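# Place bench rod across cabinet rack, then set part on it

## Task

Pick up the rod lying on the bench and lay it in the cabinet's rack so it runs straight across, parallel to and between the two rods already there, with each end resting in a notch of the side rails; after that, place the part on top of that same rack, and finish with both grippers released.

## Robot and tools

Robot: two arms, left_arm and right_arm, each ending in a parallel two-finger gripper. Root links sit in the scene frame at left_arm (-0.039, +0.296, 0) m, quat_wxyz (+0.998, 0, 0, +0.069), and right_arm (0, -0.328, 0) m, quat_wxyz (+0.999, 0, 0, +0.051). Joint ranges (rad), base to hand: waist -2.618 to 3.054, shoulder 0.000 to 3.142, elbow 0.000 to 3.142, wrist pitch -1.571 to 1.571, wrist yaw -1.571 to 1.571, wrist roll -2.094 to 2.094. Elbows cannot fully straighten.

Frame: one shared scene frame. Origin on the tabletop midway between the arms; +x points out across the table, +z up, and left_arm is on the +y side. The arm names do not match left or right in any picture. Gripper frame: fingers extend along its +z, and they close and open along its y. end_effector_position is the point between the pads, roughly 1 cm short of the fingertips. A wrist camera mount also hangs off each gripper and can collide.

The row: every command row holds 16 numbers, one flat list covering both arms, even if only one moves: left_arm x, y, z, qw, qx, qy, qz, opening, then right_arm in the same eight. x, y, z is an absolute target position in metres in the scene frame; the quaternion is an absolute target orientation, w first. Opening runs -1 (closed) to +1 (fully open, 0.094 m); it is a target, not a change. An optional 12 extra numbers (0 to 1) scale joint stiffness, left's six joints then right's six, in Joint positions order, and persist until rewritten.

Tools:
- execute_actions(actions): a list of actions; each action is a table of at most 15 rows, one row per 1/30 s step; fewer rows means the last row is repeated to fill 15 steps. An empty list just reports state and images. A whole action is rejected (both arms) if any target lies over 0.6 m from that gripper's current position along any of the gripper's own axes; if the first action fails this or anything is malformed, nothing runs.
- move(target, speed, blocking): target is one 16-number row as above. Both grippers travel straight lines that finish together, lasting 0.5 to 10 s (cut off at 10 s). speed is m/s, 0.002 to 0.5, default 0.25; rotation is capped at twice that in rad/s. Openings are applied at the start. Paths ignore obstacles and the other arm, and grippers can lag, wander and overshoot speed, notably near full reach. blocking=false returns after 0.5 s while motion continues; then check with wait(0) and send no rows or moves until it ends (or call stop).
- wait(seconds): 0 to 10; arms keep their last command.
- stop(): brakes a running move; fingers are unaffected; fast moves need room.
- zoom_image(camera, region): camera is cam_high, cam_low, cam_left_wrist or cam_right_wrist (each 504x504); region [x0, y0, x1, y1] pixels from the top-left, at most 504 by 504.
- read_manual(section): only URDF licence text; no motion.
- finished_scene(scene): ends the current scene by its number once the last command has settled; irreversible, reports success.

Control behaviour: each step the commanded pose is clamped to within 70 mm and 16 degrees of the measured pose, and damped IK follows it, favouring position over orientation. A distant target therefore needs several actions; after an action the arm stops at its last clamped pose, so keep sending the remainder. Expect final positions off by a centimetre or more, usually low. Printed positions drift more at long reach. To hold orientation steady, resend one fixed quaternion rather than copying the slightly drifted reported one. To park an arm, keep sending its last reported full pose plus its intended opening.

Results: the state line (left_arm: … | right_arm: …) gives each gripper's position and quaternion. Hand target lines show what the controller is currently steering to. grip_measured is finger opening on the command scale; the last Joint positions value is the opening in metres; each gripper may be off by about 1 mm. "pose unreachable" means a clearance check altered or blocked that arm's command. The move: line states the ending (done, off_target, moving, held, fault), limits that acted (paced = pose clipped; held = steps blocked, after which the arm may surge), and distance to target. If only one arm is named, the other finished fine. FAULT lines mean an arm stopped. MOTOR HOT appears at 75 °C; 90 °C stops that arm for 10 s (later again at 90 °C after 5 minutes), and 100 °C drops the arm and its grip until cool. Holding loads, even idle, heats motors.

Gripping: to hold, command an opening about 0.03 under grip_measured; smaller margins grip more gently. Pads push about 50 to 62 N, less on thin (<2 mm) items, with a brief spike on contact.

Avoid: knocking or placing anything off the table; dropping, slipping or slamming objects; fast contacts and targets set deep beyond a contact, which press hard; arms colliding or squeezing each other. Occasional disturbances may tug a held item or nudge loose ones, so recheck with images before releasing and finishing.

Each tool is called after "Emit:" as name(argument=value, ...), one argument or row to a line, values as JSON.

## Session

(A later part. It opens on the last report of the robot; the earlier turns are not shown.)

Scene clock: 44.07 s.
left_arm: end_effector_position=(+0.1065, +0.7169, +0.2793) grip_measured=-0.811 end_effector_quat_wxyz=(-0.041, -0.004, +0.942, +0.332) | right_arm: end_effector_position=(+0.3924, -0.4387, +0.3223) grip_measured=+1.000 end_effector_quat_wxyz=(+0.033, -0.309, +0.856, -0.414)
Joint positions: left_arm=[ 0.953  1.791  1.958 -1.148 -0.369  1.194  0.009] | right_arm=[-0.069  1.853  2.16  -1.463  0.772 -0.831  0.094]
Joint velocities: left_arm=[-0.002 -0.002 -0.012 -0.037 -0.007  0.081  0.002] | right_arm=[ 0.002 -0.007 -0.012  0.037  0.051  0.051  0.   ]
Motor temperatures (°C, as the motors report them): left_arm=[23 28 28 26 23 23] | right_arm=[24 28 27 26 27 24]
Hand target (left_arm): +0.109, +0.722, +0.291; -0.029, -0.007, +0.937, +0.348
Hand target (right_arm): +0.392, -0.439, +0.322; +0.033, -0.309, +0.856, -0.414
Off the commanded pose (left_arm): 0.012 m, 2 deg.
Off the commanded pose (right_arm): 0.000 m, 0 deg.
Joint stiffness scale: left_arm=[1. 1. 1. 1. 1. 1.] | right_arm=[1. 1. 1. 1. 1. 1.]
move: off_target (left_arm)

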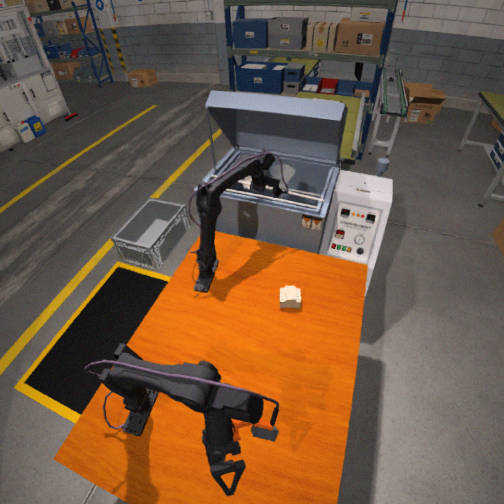

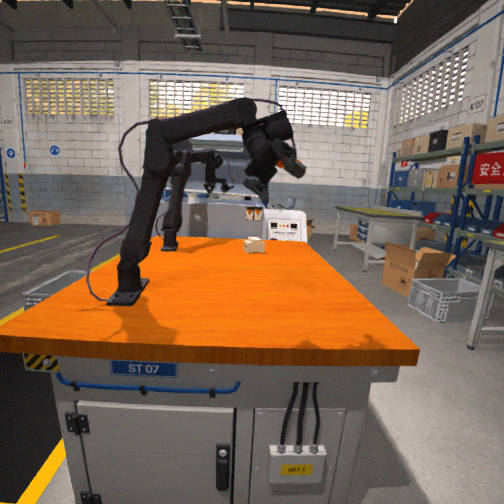

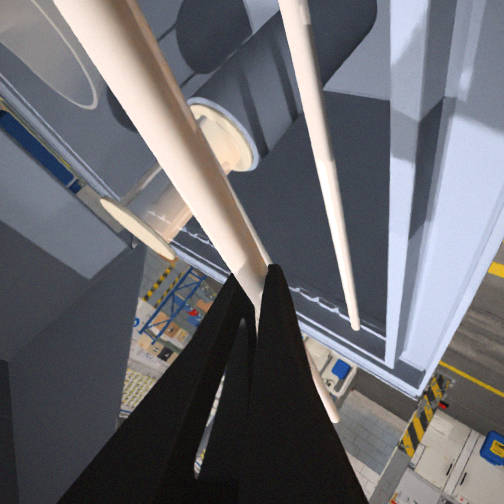

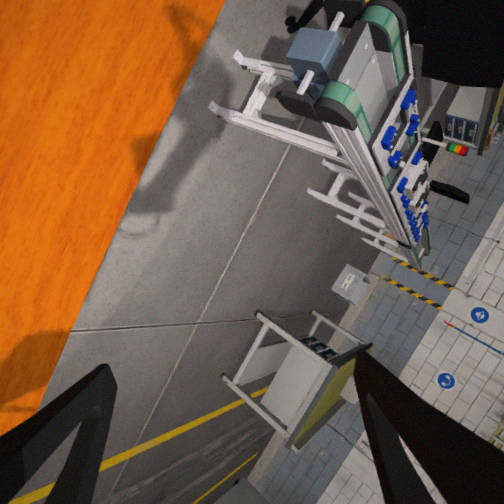

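Emit:
move(
  target=[0.11,0.79,0.255,0.005,0.0,0.94,0.342,-0.9,0.3924,-0.4387,0.3223,0.033,-0.309,0.856,-0.414,1],
  speed=0.06,
)

Emit:
zoom_image(
  camera="cam_high",
  region=[190,110,350,270],
)

Emit:
zoom_image(
  camera="cam_low",
  region=[150,120,310,260],
)

Scene clock: 50.97 s.
left_arm: end_effector_position=(+0.1080, +0.7810, +0.2400) grip_measured=-0.811 end_effector_quat_wxyz=(-0.010, +0.004, +0.947, +0.320) | right_arm: end_effector_position=(+0.3924, -0.4387, +0.3223) grip_measured=+1.000 end_effector_quat_wxyz=(+0.033, -0.309, +0.856, -0.414)
Joint positions: left_arm=[ 1.051  1.984  2.062 -1.038 -0.244  1.275  0.009] | right_arm=[-0.069  1.853  2.16  -1.463  0.772 -0.831  0.094]
Joint velocities: left_arm=[-0.022  0.007  0.007  0.007 -0.007 -0.051  0.001] | right_arm=[ 0.012 -0.012 -0.007 -0.066 -0.007  0.037  0.   ]
Motor temperatures (°C, as the motors report them): left_arm=[23 28 29 26 23 23] | right_arm=[24 28 27 26 27 24]
Hand target (left_arm): +0.109, +0.789, +0.255; +0.004, +0.001, +0.940, +0.342
Hand target (right_arm): +0.392, -0.439, +0.322; +0.033, -0.309, +0.856, -0.414
Off the commanded pose (left_arm): 0.018 m, 3 deg.
Off the commanded pose (right_arm): 0.000 m, 0 deg.
Joint stiffness scale: left_arm=[1. 1. 1. 1. 1. 1.] | right_arm=[1. 1. 1. 1. 1. 1.]
move: off_target (left_arm)

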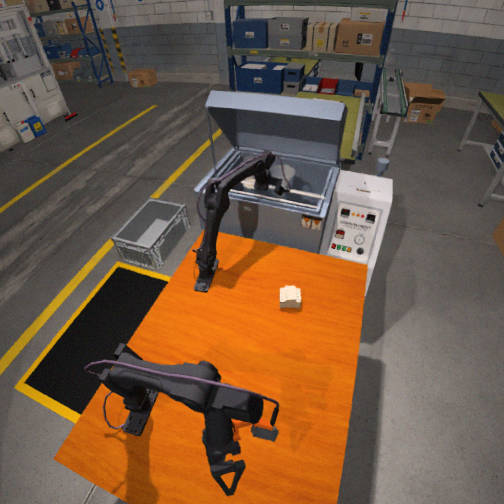

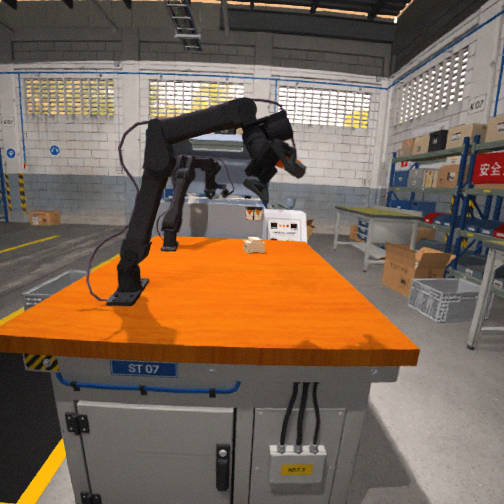

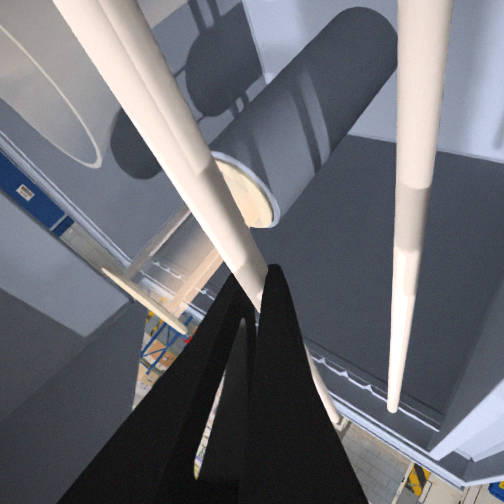

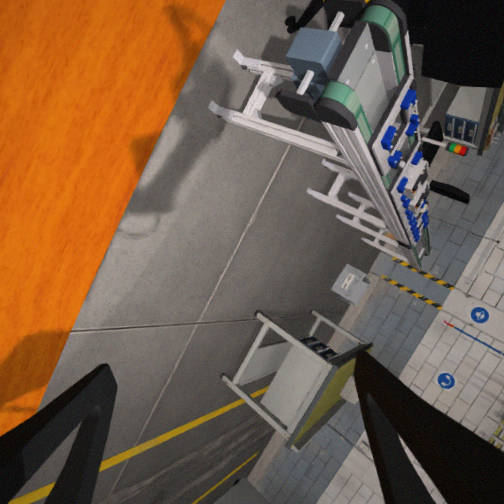

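Region (190, 110, 350, 270) of cam_high's 504x504 image, scaled by 3.150, with more detail than that image has.

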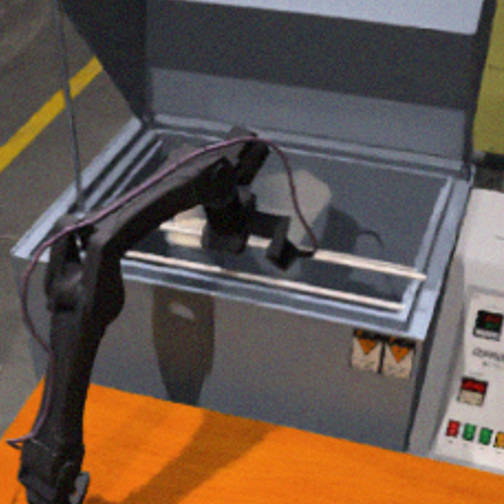

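Region (150, 120, 310, 260) of cam_low's 504x504 image, scaled by 3.150, with more detail than that image has; it fills the top 441 rows of this view, and the rest is white.

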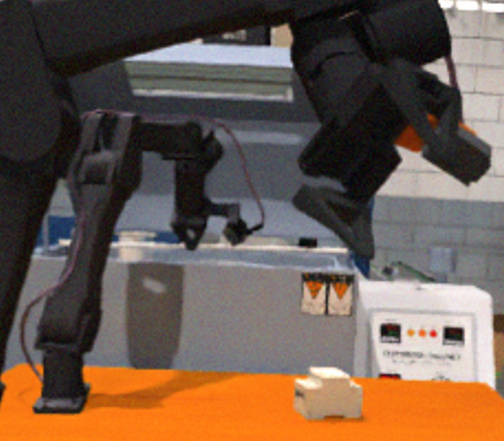

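Emit:
move(
  target=[0.098,0.80,0.24,0.005,0.0,0.94,0.342,-0.9,0.3924,-0.4387,0.3223,0.033,-0.309,0.856,-0.414,1],
  speed=0.03,
)

Emit:
zoom_image(
  camera="cam_high",
  region=[200,150,340,230],
)

Emit:
zoom_image(
  camera="cam_left_wrist",
  region=[280,330,450,500],
)

Scene clock: 56.20 s.
left_arm: end_effector_position=(+0.0985, +0.7954, +0.2436) grip_measured=-0.811 end_effector_quat_wxyz=(-0.002, +0.001, +0.941, +0.339) | right_arm: end_effector_position=(+0.3924, -0.4387, +0.3223) grip_measured=+1.000 end_effector_quat_wxyz=(+0.033, -0.309, +0.856, -0.414)
Joint positions: left_arm=[ 1.087  1.984  2.049 -0.974 -0.22   1.304  0.009] | right_arm=[-0.069  1.853  2.16  -1.463  0.772 -0.831  0.094]
Joint velocities: left_arm=[-0.017 -0.007 -0.012 -0.037  0.022  0.022 -0.001] | right_arm=[ 0.007 -0.002  0.017  0.022  0.037  0.007  0.   ]
Motor temperatures (°C, as the motors report them): left_arm=[23 29 29 27 23 23] | right_arm=[24 28 27 26 27 24]
Hand target (left_arm): +0.098, +0.800, +0.240; +0.005, +0.000, +0.940, +0.342
Hand target (right_arm): +0.392, -0.439, +0.322; +0.033, -0.309, +0.856, -0.414
Off the commanded pose (left_arm): 0.006 m, 1 deg.
Off the commanded pose (right_arm): 0.000 m, 0 deg.
Joint stiffness scale: left_arm=[1. 1. 1. 1. 1. 1.] | right_arm=[1. 1. 1. 1. 1. 1.]
move: done

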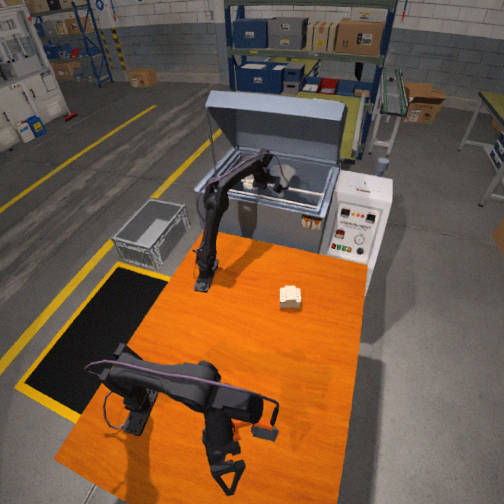

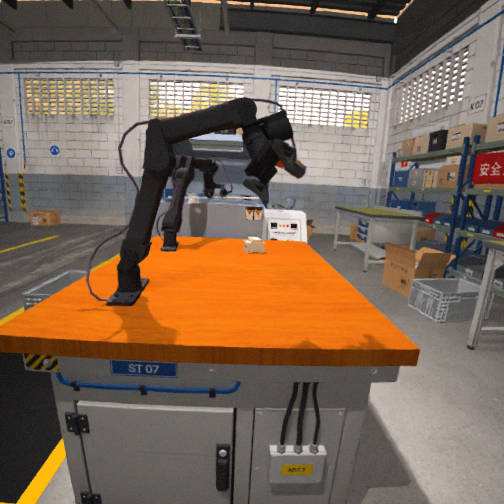

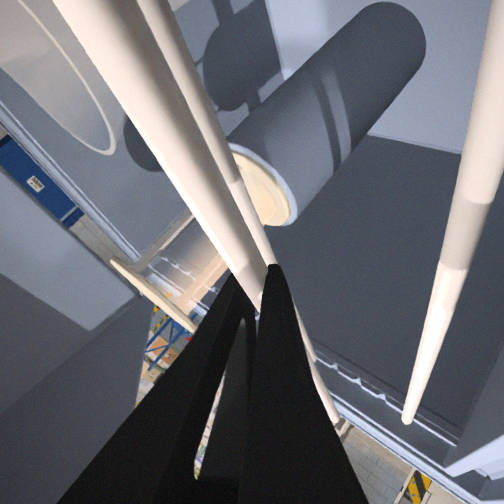

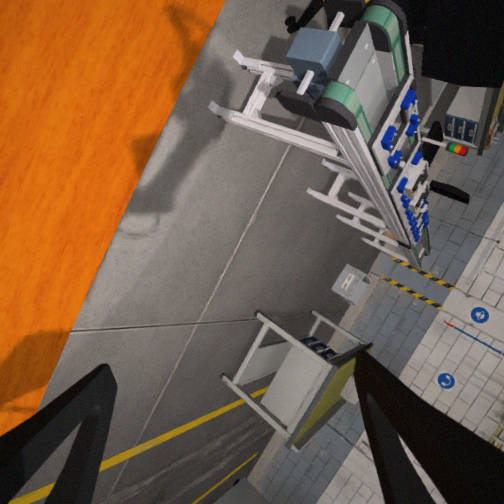

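Region (200, 150, 340, 230) of cam_high's 504x504 image, scaled by 3.600, with more detail than that image has; it fills the top 288 rows of this view, and the rest is white.

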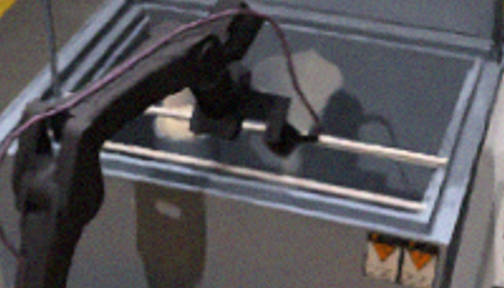

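Region (280, 330, 450, 500) of cam_left_wrist's 504x504 image, scaled by 2.965, with more detail than that image has.

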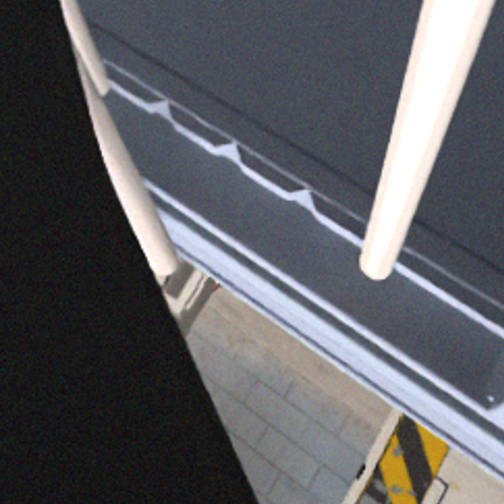

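Descend.

Emit:
move(
  target=[0.098,0.797,0.215,-0.003,0.0,0.94,0.342,-0.9,0.3924,-0.4387,0.3223,0.033,-0.309,0.856,-0.414,1],
  speed=0.02,
)

Emit:
zoom_image(
  camera="cam_high",
  region=[200,150,340,230],
)

Emit:
zoom_image(
  camera="cam_left_wrist",
  region=[280,330,450,500],
)

Scene clock: 60.60 s.
left_arm: end_effector_position=(+0.0996, +0.7978, +0.2033) grip_measured=-0.811 end_effector_quat_wxyz=(-0.006, +0.004, +0.945, +0.326) | right_arm: end_effector_position=(+0.3924, -0.4387, +0.3223) grip_measured=+1.000 end_effector_quat_wxyz=(+0.033, -0.309, +0.856, -0.414)
Joint positions: left_arm=[ 1.087  1.984  1.903 -0.858 -0.219  1.304  0.009] | right_arm=[-0.069  1.853  2.16  -1.463  0.772 -0.831  0.094]
Joint velocities: left_arm=[ 0.012 -0.002  0.017  0.051 -0.007 -0.022  0.001] | right_arm=[ 0.002 -0.022  0.022 -0.066 -0.022 -0.022  0.   ]
Motor temperatures (°C, as the motors report them): left_arm=[23 30 28 27 23 23] | right_arm=[24 28 27 26 27 24]
Hand target (left_arm): +0.098, +0.797, +0.215; -0.003, -0.000, +0.940, +0.342
Hand target (right_arm): +0.392, -0.439, +0.322; +0.033, -0.309, +0.856, -0.414
Off the commanded pose (left_arm): 0.012 m, 2 deg.
Off the commanded pose (right_arm): 0.000 m, 0 deg.
Joint stiffness scale: left_arm=[1. 1. 1. 1. 1. 1.] | right_arm=[1. 1. 1. 1. 1. 1.]
move: off_target (left_arm)

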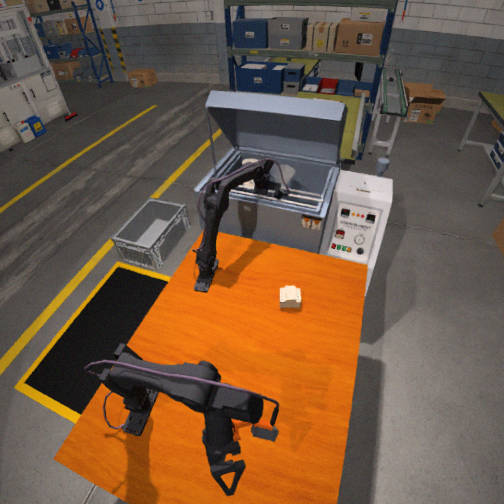

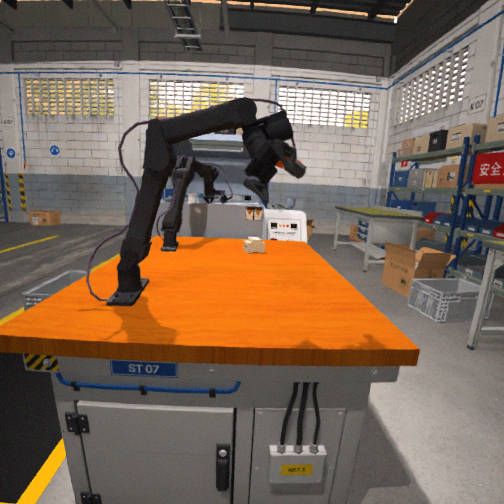

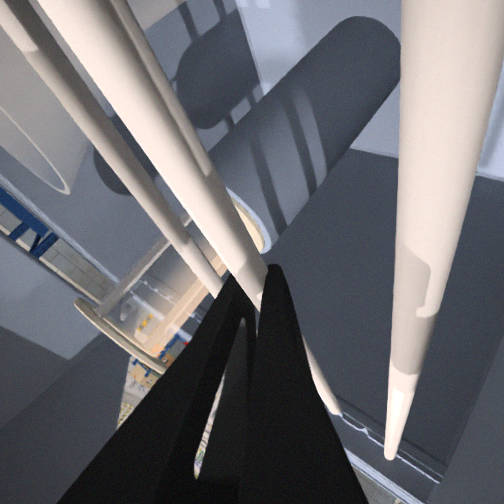

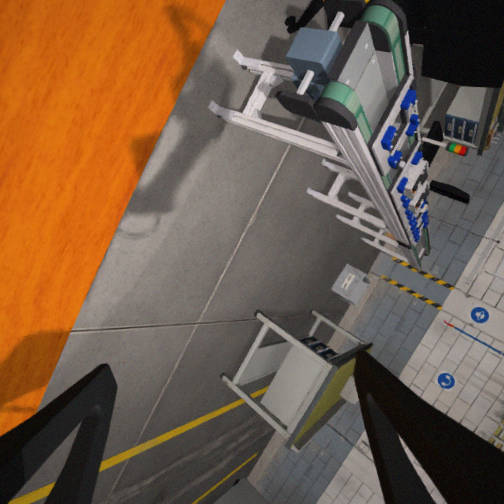

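Region (200, 150, 340, 230) of cam_high's 504x504 image, scaled by 3.600, with more detail than that image has; it fills the top 288 rows of this view, and the rest is white.

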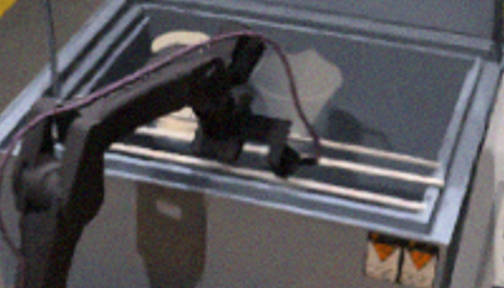

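Region (280, 330, 450, 500) of cam_left_wrist's 504x504 image, scaled by 2.965, with more detail than that image has.

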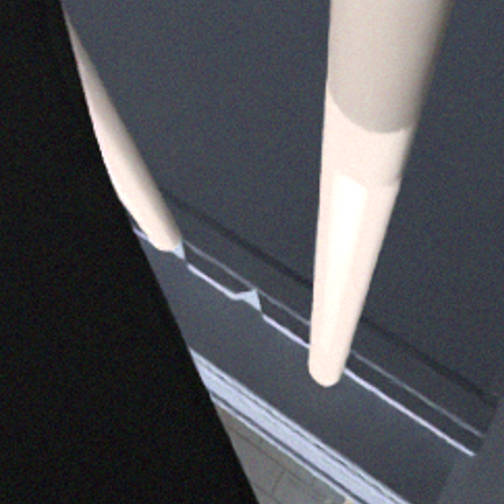

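Emit:
move(
  target=[0.098,0.797,0.24,-0.022,-0.014,0.94,0.342,-0.9,0.3924,-0.4387,0.3223,0.033,-0.309,0.856,-0.414,1],
  speed=0.03,
)

Emit:
move(
  target=[0.082,0.797,0.232,-0.022,-0.014,0.94,0.342,-0.9,0.3924,-0.4387,0.3223,0.033,-0.309,0.856,-0.414,1],
  speed=0.02,
)

Emit:
zoom_image(
  camera="cam_high",
  region=[200,150,340,230],
)

Emit:
zoom_image(
  camera="cam_left_wrist",
  region=[280,330,450,500],
)

Scene clock: 69.17 s.
left_arm: end_effector_position=(+0.0930, +0.7938, +0.2329) grip_measured=-0.811 end_effector_quat_wxyz=(-0.025, -0.008, +0.942, +0.334) | right_arm: end_effector_position=(+0.3924, -0.4387, +0.3223) grip_measured=+1.000 end_effector_quat_wxyz=(+0.033, -0.309, +0.856, -0.414)
Joint positions: left_arm=[ 1.078  1.985  2.016 -0.966 -0.271  1.289  0.009] | right_arm=[-0.069  1.853  2.16  -1.463  0.772 -0.831  0.094]
Joint velocities: left_arm=[-0.007 -0.012 -0.012 -0.007 -0.007  0.022  0.001] | right_arm=[-0.017  0.007  0.002  0.007  0.007  0.022  0.   ]
Motor temperatures (°C, as the motors report them): left_arm=[23 31 28 28 23 23] | right_arm=[24 28 27 26 27 24]
Hand target (left_arm): +0.098, +0.797, +0.240; -0.021, -0.014, +0.939, +0.342
Hand target (right_arm): +0.392, -0.439, +0.322; +0.033, -0.309, +0.856, -0.414
Off the commanded pose (left_arm): 0.009 m, 1 deg.
Off the commanded pose (right_arm): 0.000 m, 0 deg.
Joint stiffness scale: left_arm=[1. 1. 1. 1. 1. 1.] | right_arm=[1. 1. 1. 1. 1. 1.]
move: done

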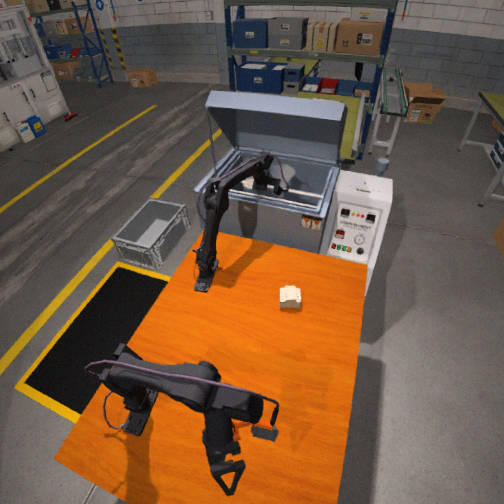

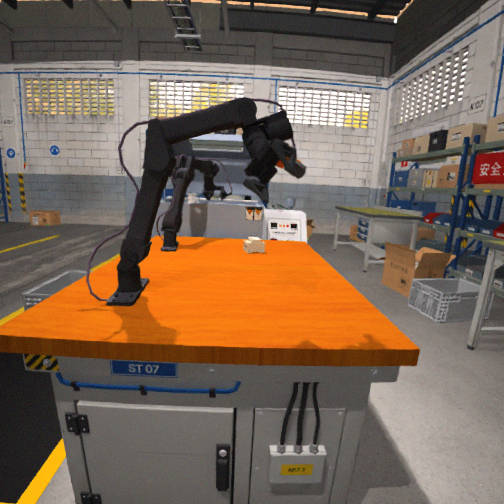

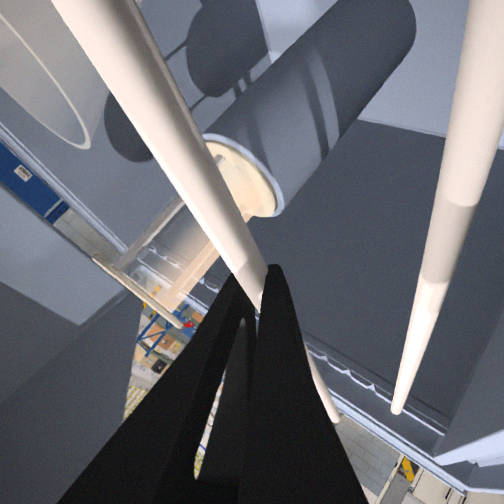

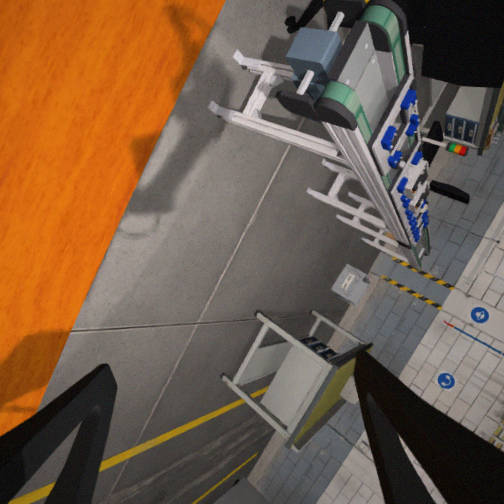

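Scene clock: 70.00 s.
left_arm: end_effector_position=(+0.0839, +0.7957, +0.2226) grip_measured=-0.811 end_effector_quat_wxyz=(-0.032, -0.011, +0.944, +0.328) | right_arm: end_effector_position=(+0.3924, -0.4387, +0.3223) grip_measured=+1.000 end_effector_quat_wxyz=(+0.033, -0.309, +0.856, -0.414)
Joint positions: left_arm=[ 1.097  1.985  1.982 -0.945 -0.27   1.299  0.009] | right_arm=[-0.069  1.853  2.16  -1.463  0.772 -0.831  0.094]
Joint velocities: left_arm=[-0.022  0.007  0.007  0.081  0.007  0.051  0.   ] | right_arm=[ 0.002 -0.012  0.002  0.007  0.081 -0.037  0.   ]
Motor temperatures (°C, as the motors report them): left_arm=[23 31 28 28 23 23] | right_arm=[24 28 27 26 27 24]
Hand target (left_arm): +0.082, +0.797, +0.232; -0.022, -0.014, +0.939, +0.342
Hand target (right_arm): +0.392, -0.439, +0.322; +0.033, -0.309, +0.856, -0.414
Off the commanded pose (left_arm): 0.010 m, 2 deg.
Off the commanded pose (right_arm): 0.000 m, 0 deg.
Joint stiffness scale: left_arm=[1. 1. 1. 1. 1. 1.] | right_arm=[1. 1. 1. 1. 1. 1.]
move: done

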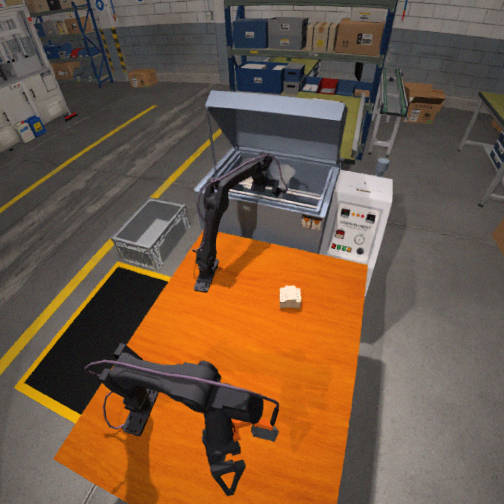

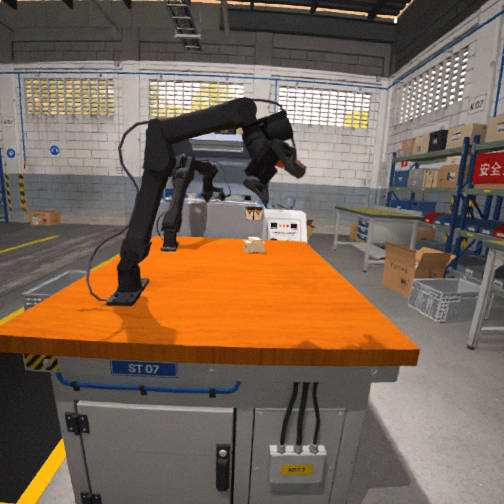

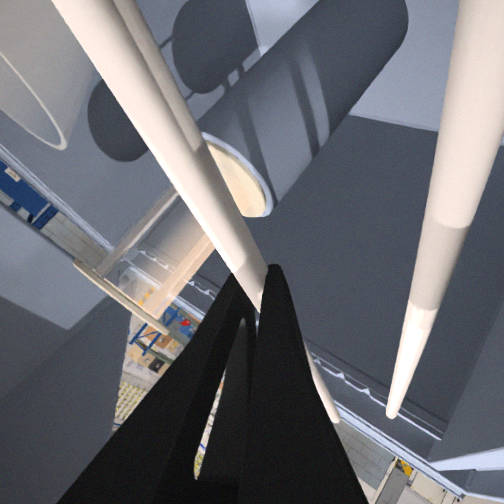

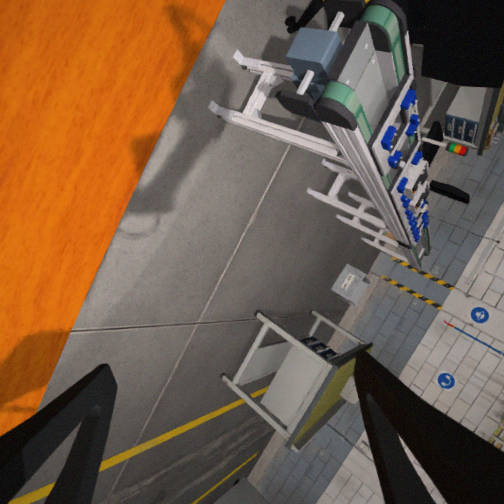

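Region (200, 150, 340, 230) of cam_high's 504x504 image, scaled by 3.600, with more detail than that image has; it fills the top 288 rows of this view, and the rest is white.

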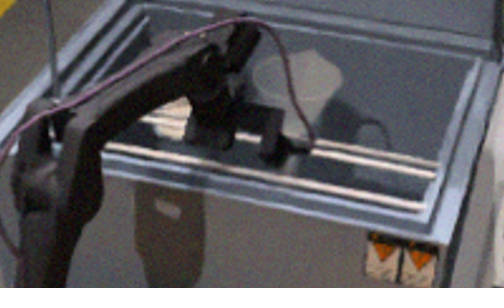

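Region (280, 330, 450, 500) of cam_left_wrist's 504x504 image, scaled by 2.965, with more detail than that image has.

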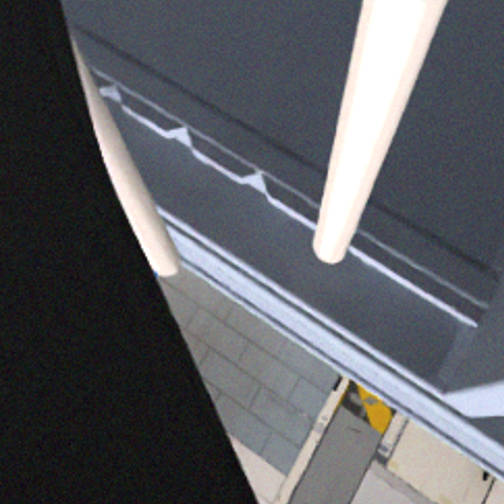

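The rod sprang back in the grip, so I'll revert the orientation.

Emit:
move(
  target=[0.083,0.797,0.222,0.0,-0.002,0.94,0.342,-0.9,0.3924,-0.4387,0.3223,0.033,-0.309,0.856,-0.414,1],
  speed=0.015,
)

Emit:
zoom_image(
  camera="cam_high",
  region=[200,150,340,230],
)

Emit:
zoom_image(
  camera="cam_left_wrist",
  region=[280,330,450,500],
)

Scene clock: 75.60 s.
left_arm: end_effector_position=(+0.0846, +0.7963, +0.2100) grip_measured=-0.811 end_effector_quat_wxyz=(-0.012, +0.001, +0.946, +0.325) | right_arm: end_effector_position=(+0.3924, -0.4387, +0.3223) grip_measured=+1.000 end_effector_quat_wxyz=(+0.033, -0.309, +0.856, -0.414)
Joint positions: left_arm=[ 1.114  1.965  1.904 -0.877 -0.216  1.325  0.009] | right_arm=[-0.069  1.853  2.16  -1.463  0.772 -0.831  0.094]
Joint velocities: left_arm=[-0.002 -0.012 -0.012 -0.022 -0.007 -0.037  0.   ] | right_arm=[-0.012  0.007 -0.007  0.022 -0.037  0.066  0.   ]
Motor temperatures (°C, as the motors report them): left_arm=[23 32 28 28 23 23] | right_arm=[24 28 27 26 27 24]
Hand target (left_arm): +0.083, +0.797, +0.222; -0.001, -0.002, +0.940, +0.341
Hand target (right_arm): +0.392, -0.439, +0.322; +0.033, -0.309, +0.856, -0.414
Off the commanded pose (left_arm): 0.012 m, 2 deg.
Off the commanded pose (right_arm): 0.000 m, 0 deg.
Joint stiffness scale: left_arm=[1. 1. 1. 1. 1. 1.] | right_arm=[1. 1. 1. 1. 1. 1.]
move: off_target (left_arm)

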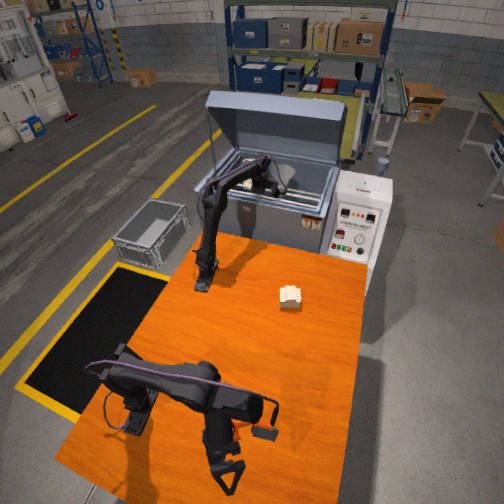

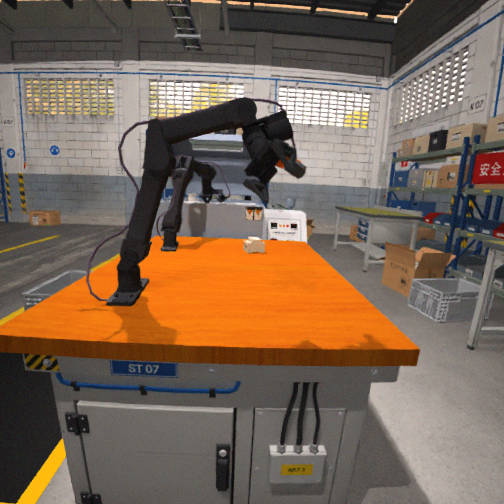

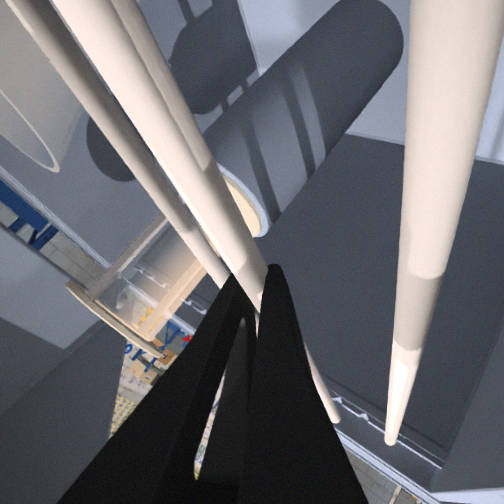

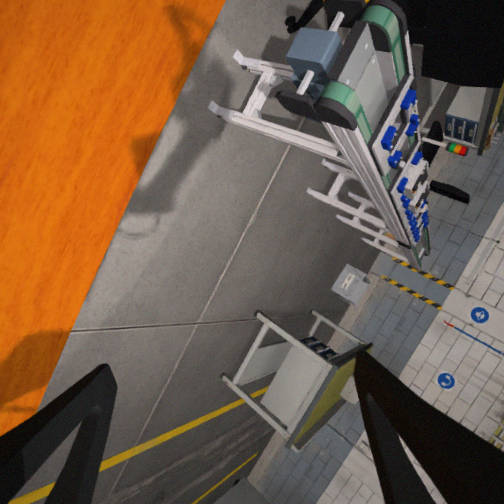

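Region (200, 150, 340, 230) of cam_high's 504x504 image, scaled by 3.600, with more detail than that image has; it fills the top 288 rows of this view, and the rest is white.

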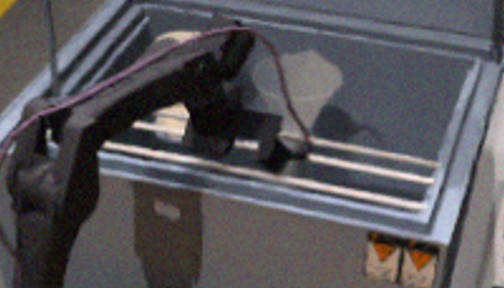

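Region (280, 330, 450, 500) of cam_left_wrist's 504x504 image, scaled by 2.965, with more detail than that image has.

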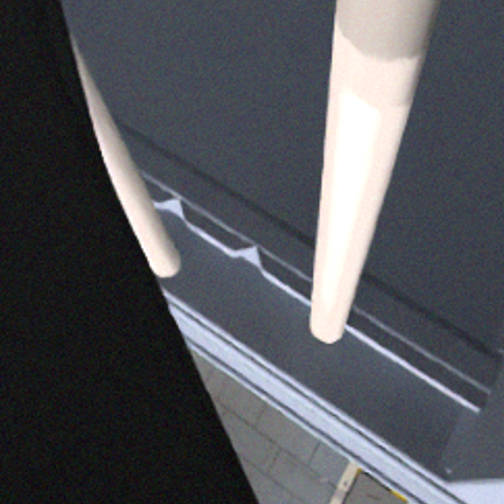

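Emit:
move(
  target=[0.083,0.799,0.212,0.003,-0.002,0.94,0.342,-0.9,0.3924,-0.4387,0.3223,0.033,-0.309,0.856,-0.414,1],
  speed=0.01,
)

Emit:
zoom_image(
  camera="cam_high",
  region=[270,170,340,220],
)

Emit:
zoom_image(
  camera="cam_left_wrist",
  region=[280,330,450,500],
)

Scene clock: 81.00 s.
left_arm: end_effector_position=(+0.0848, +0.7989, +0.1998) grip_measured=-0.811 end_effector_quat_wxyz=(-0.010, +0.002, +0.945, +0.327) | right_arm: end_effector_position=(+0.3924, -0.4387, +0.3223) grip_measured=+1.000 end_effector_quat_wxyz=(+0.033, -0.309, +0.856, -0.414)
Joint positions: left_arm=[ 1.117  1.965  1.861 -0.83  -0.21   1.329  0.009] | right_arm=[-0.069  1.853  2.16  -1.463  0.772 -0.831  0.094]
Joint velocities: left_arm=[-0.017 -0.022 -0.017 -0.066  0.022  0.007 -0.001] | right_arm=[-0.007 -0.012 -0.012 -0.037  0.037 -0.037  0.   ]
Motor temperatures (°C, as the motors report them): left_arm=[23 33 28 28 23 23] | right_arm=[24 28 27 26 27 24]
Hand target (left_arm): +0.083, +0.799, +0.212; +0.003, -0.002, +0.940, +0.341
Hand target (right_arm): +0.392, -0.439, +0.322; +0.033, -0.309, +0.856, -0.414
Off the commanded pose (left_arm): 0.012 m, 2 deg.
Off the commanded pose (right_arm): 0.000 m, 0 deg.
Joint stiffness scale: left_arm=[1. 1. 1. 1. 1. 1.] | right_arm=[1. 1. 1. 1. 1. 1.]
move: off_target (left_arm)

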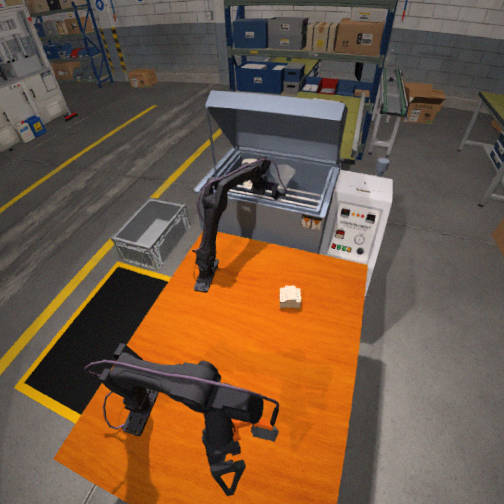

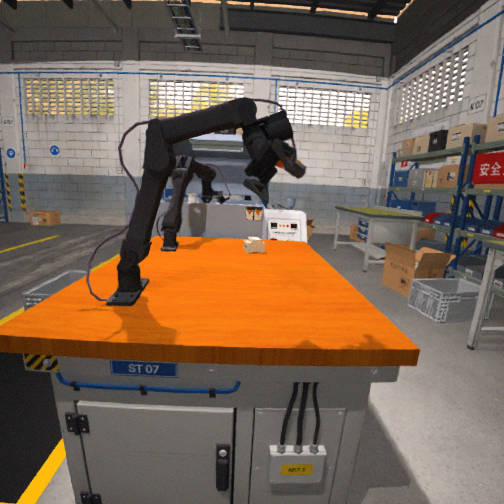

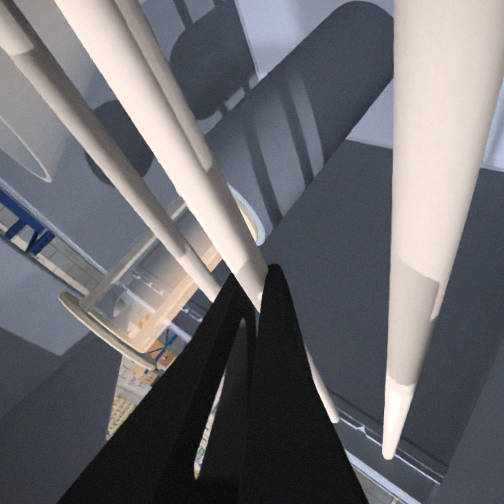

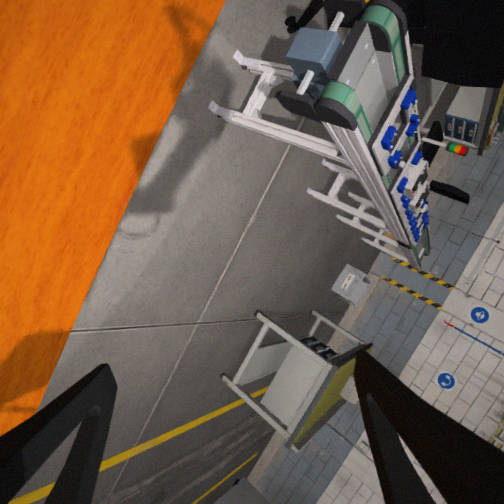

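Region (270, 170, 340, 220) of cam_high's 504x504 image, scaled by 7.200, with more detail than that image has; it fills the top 360 rows of this view, and the rest is white.

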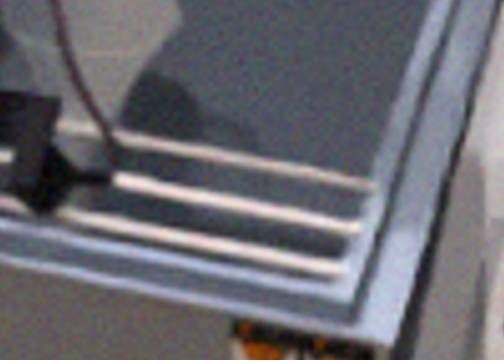

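Region (280, 330, 450, 500) of cam_left_wrist's 504x504 image, scaled by 2.965, with more detail than that image has.

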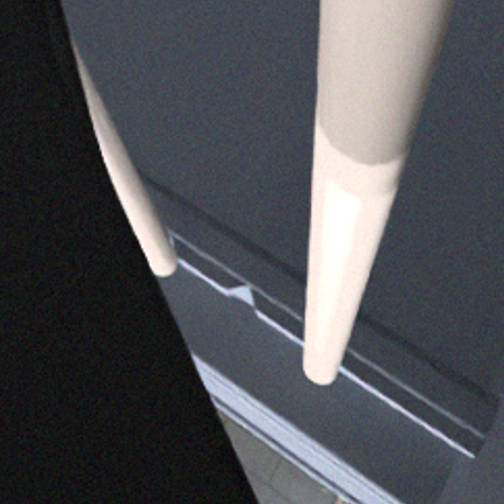

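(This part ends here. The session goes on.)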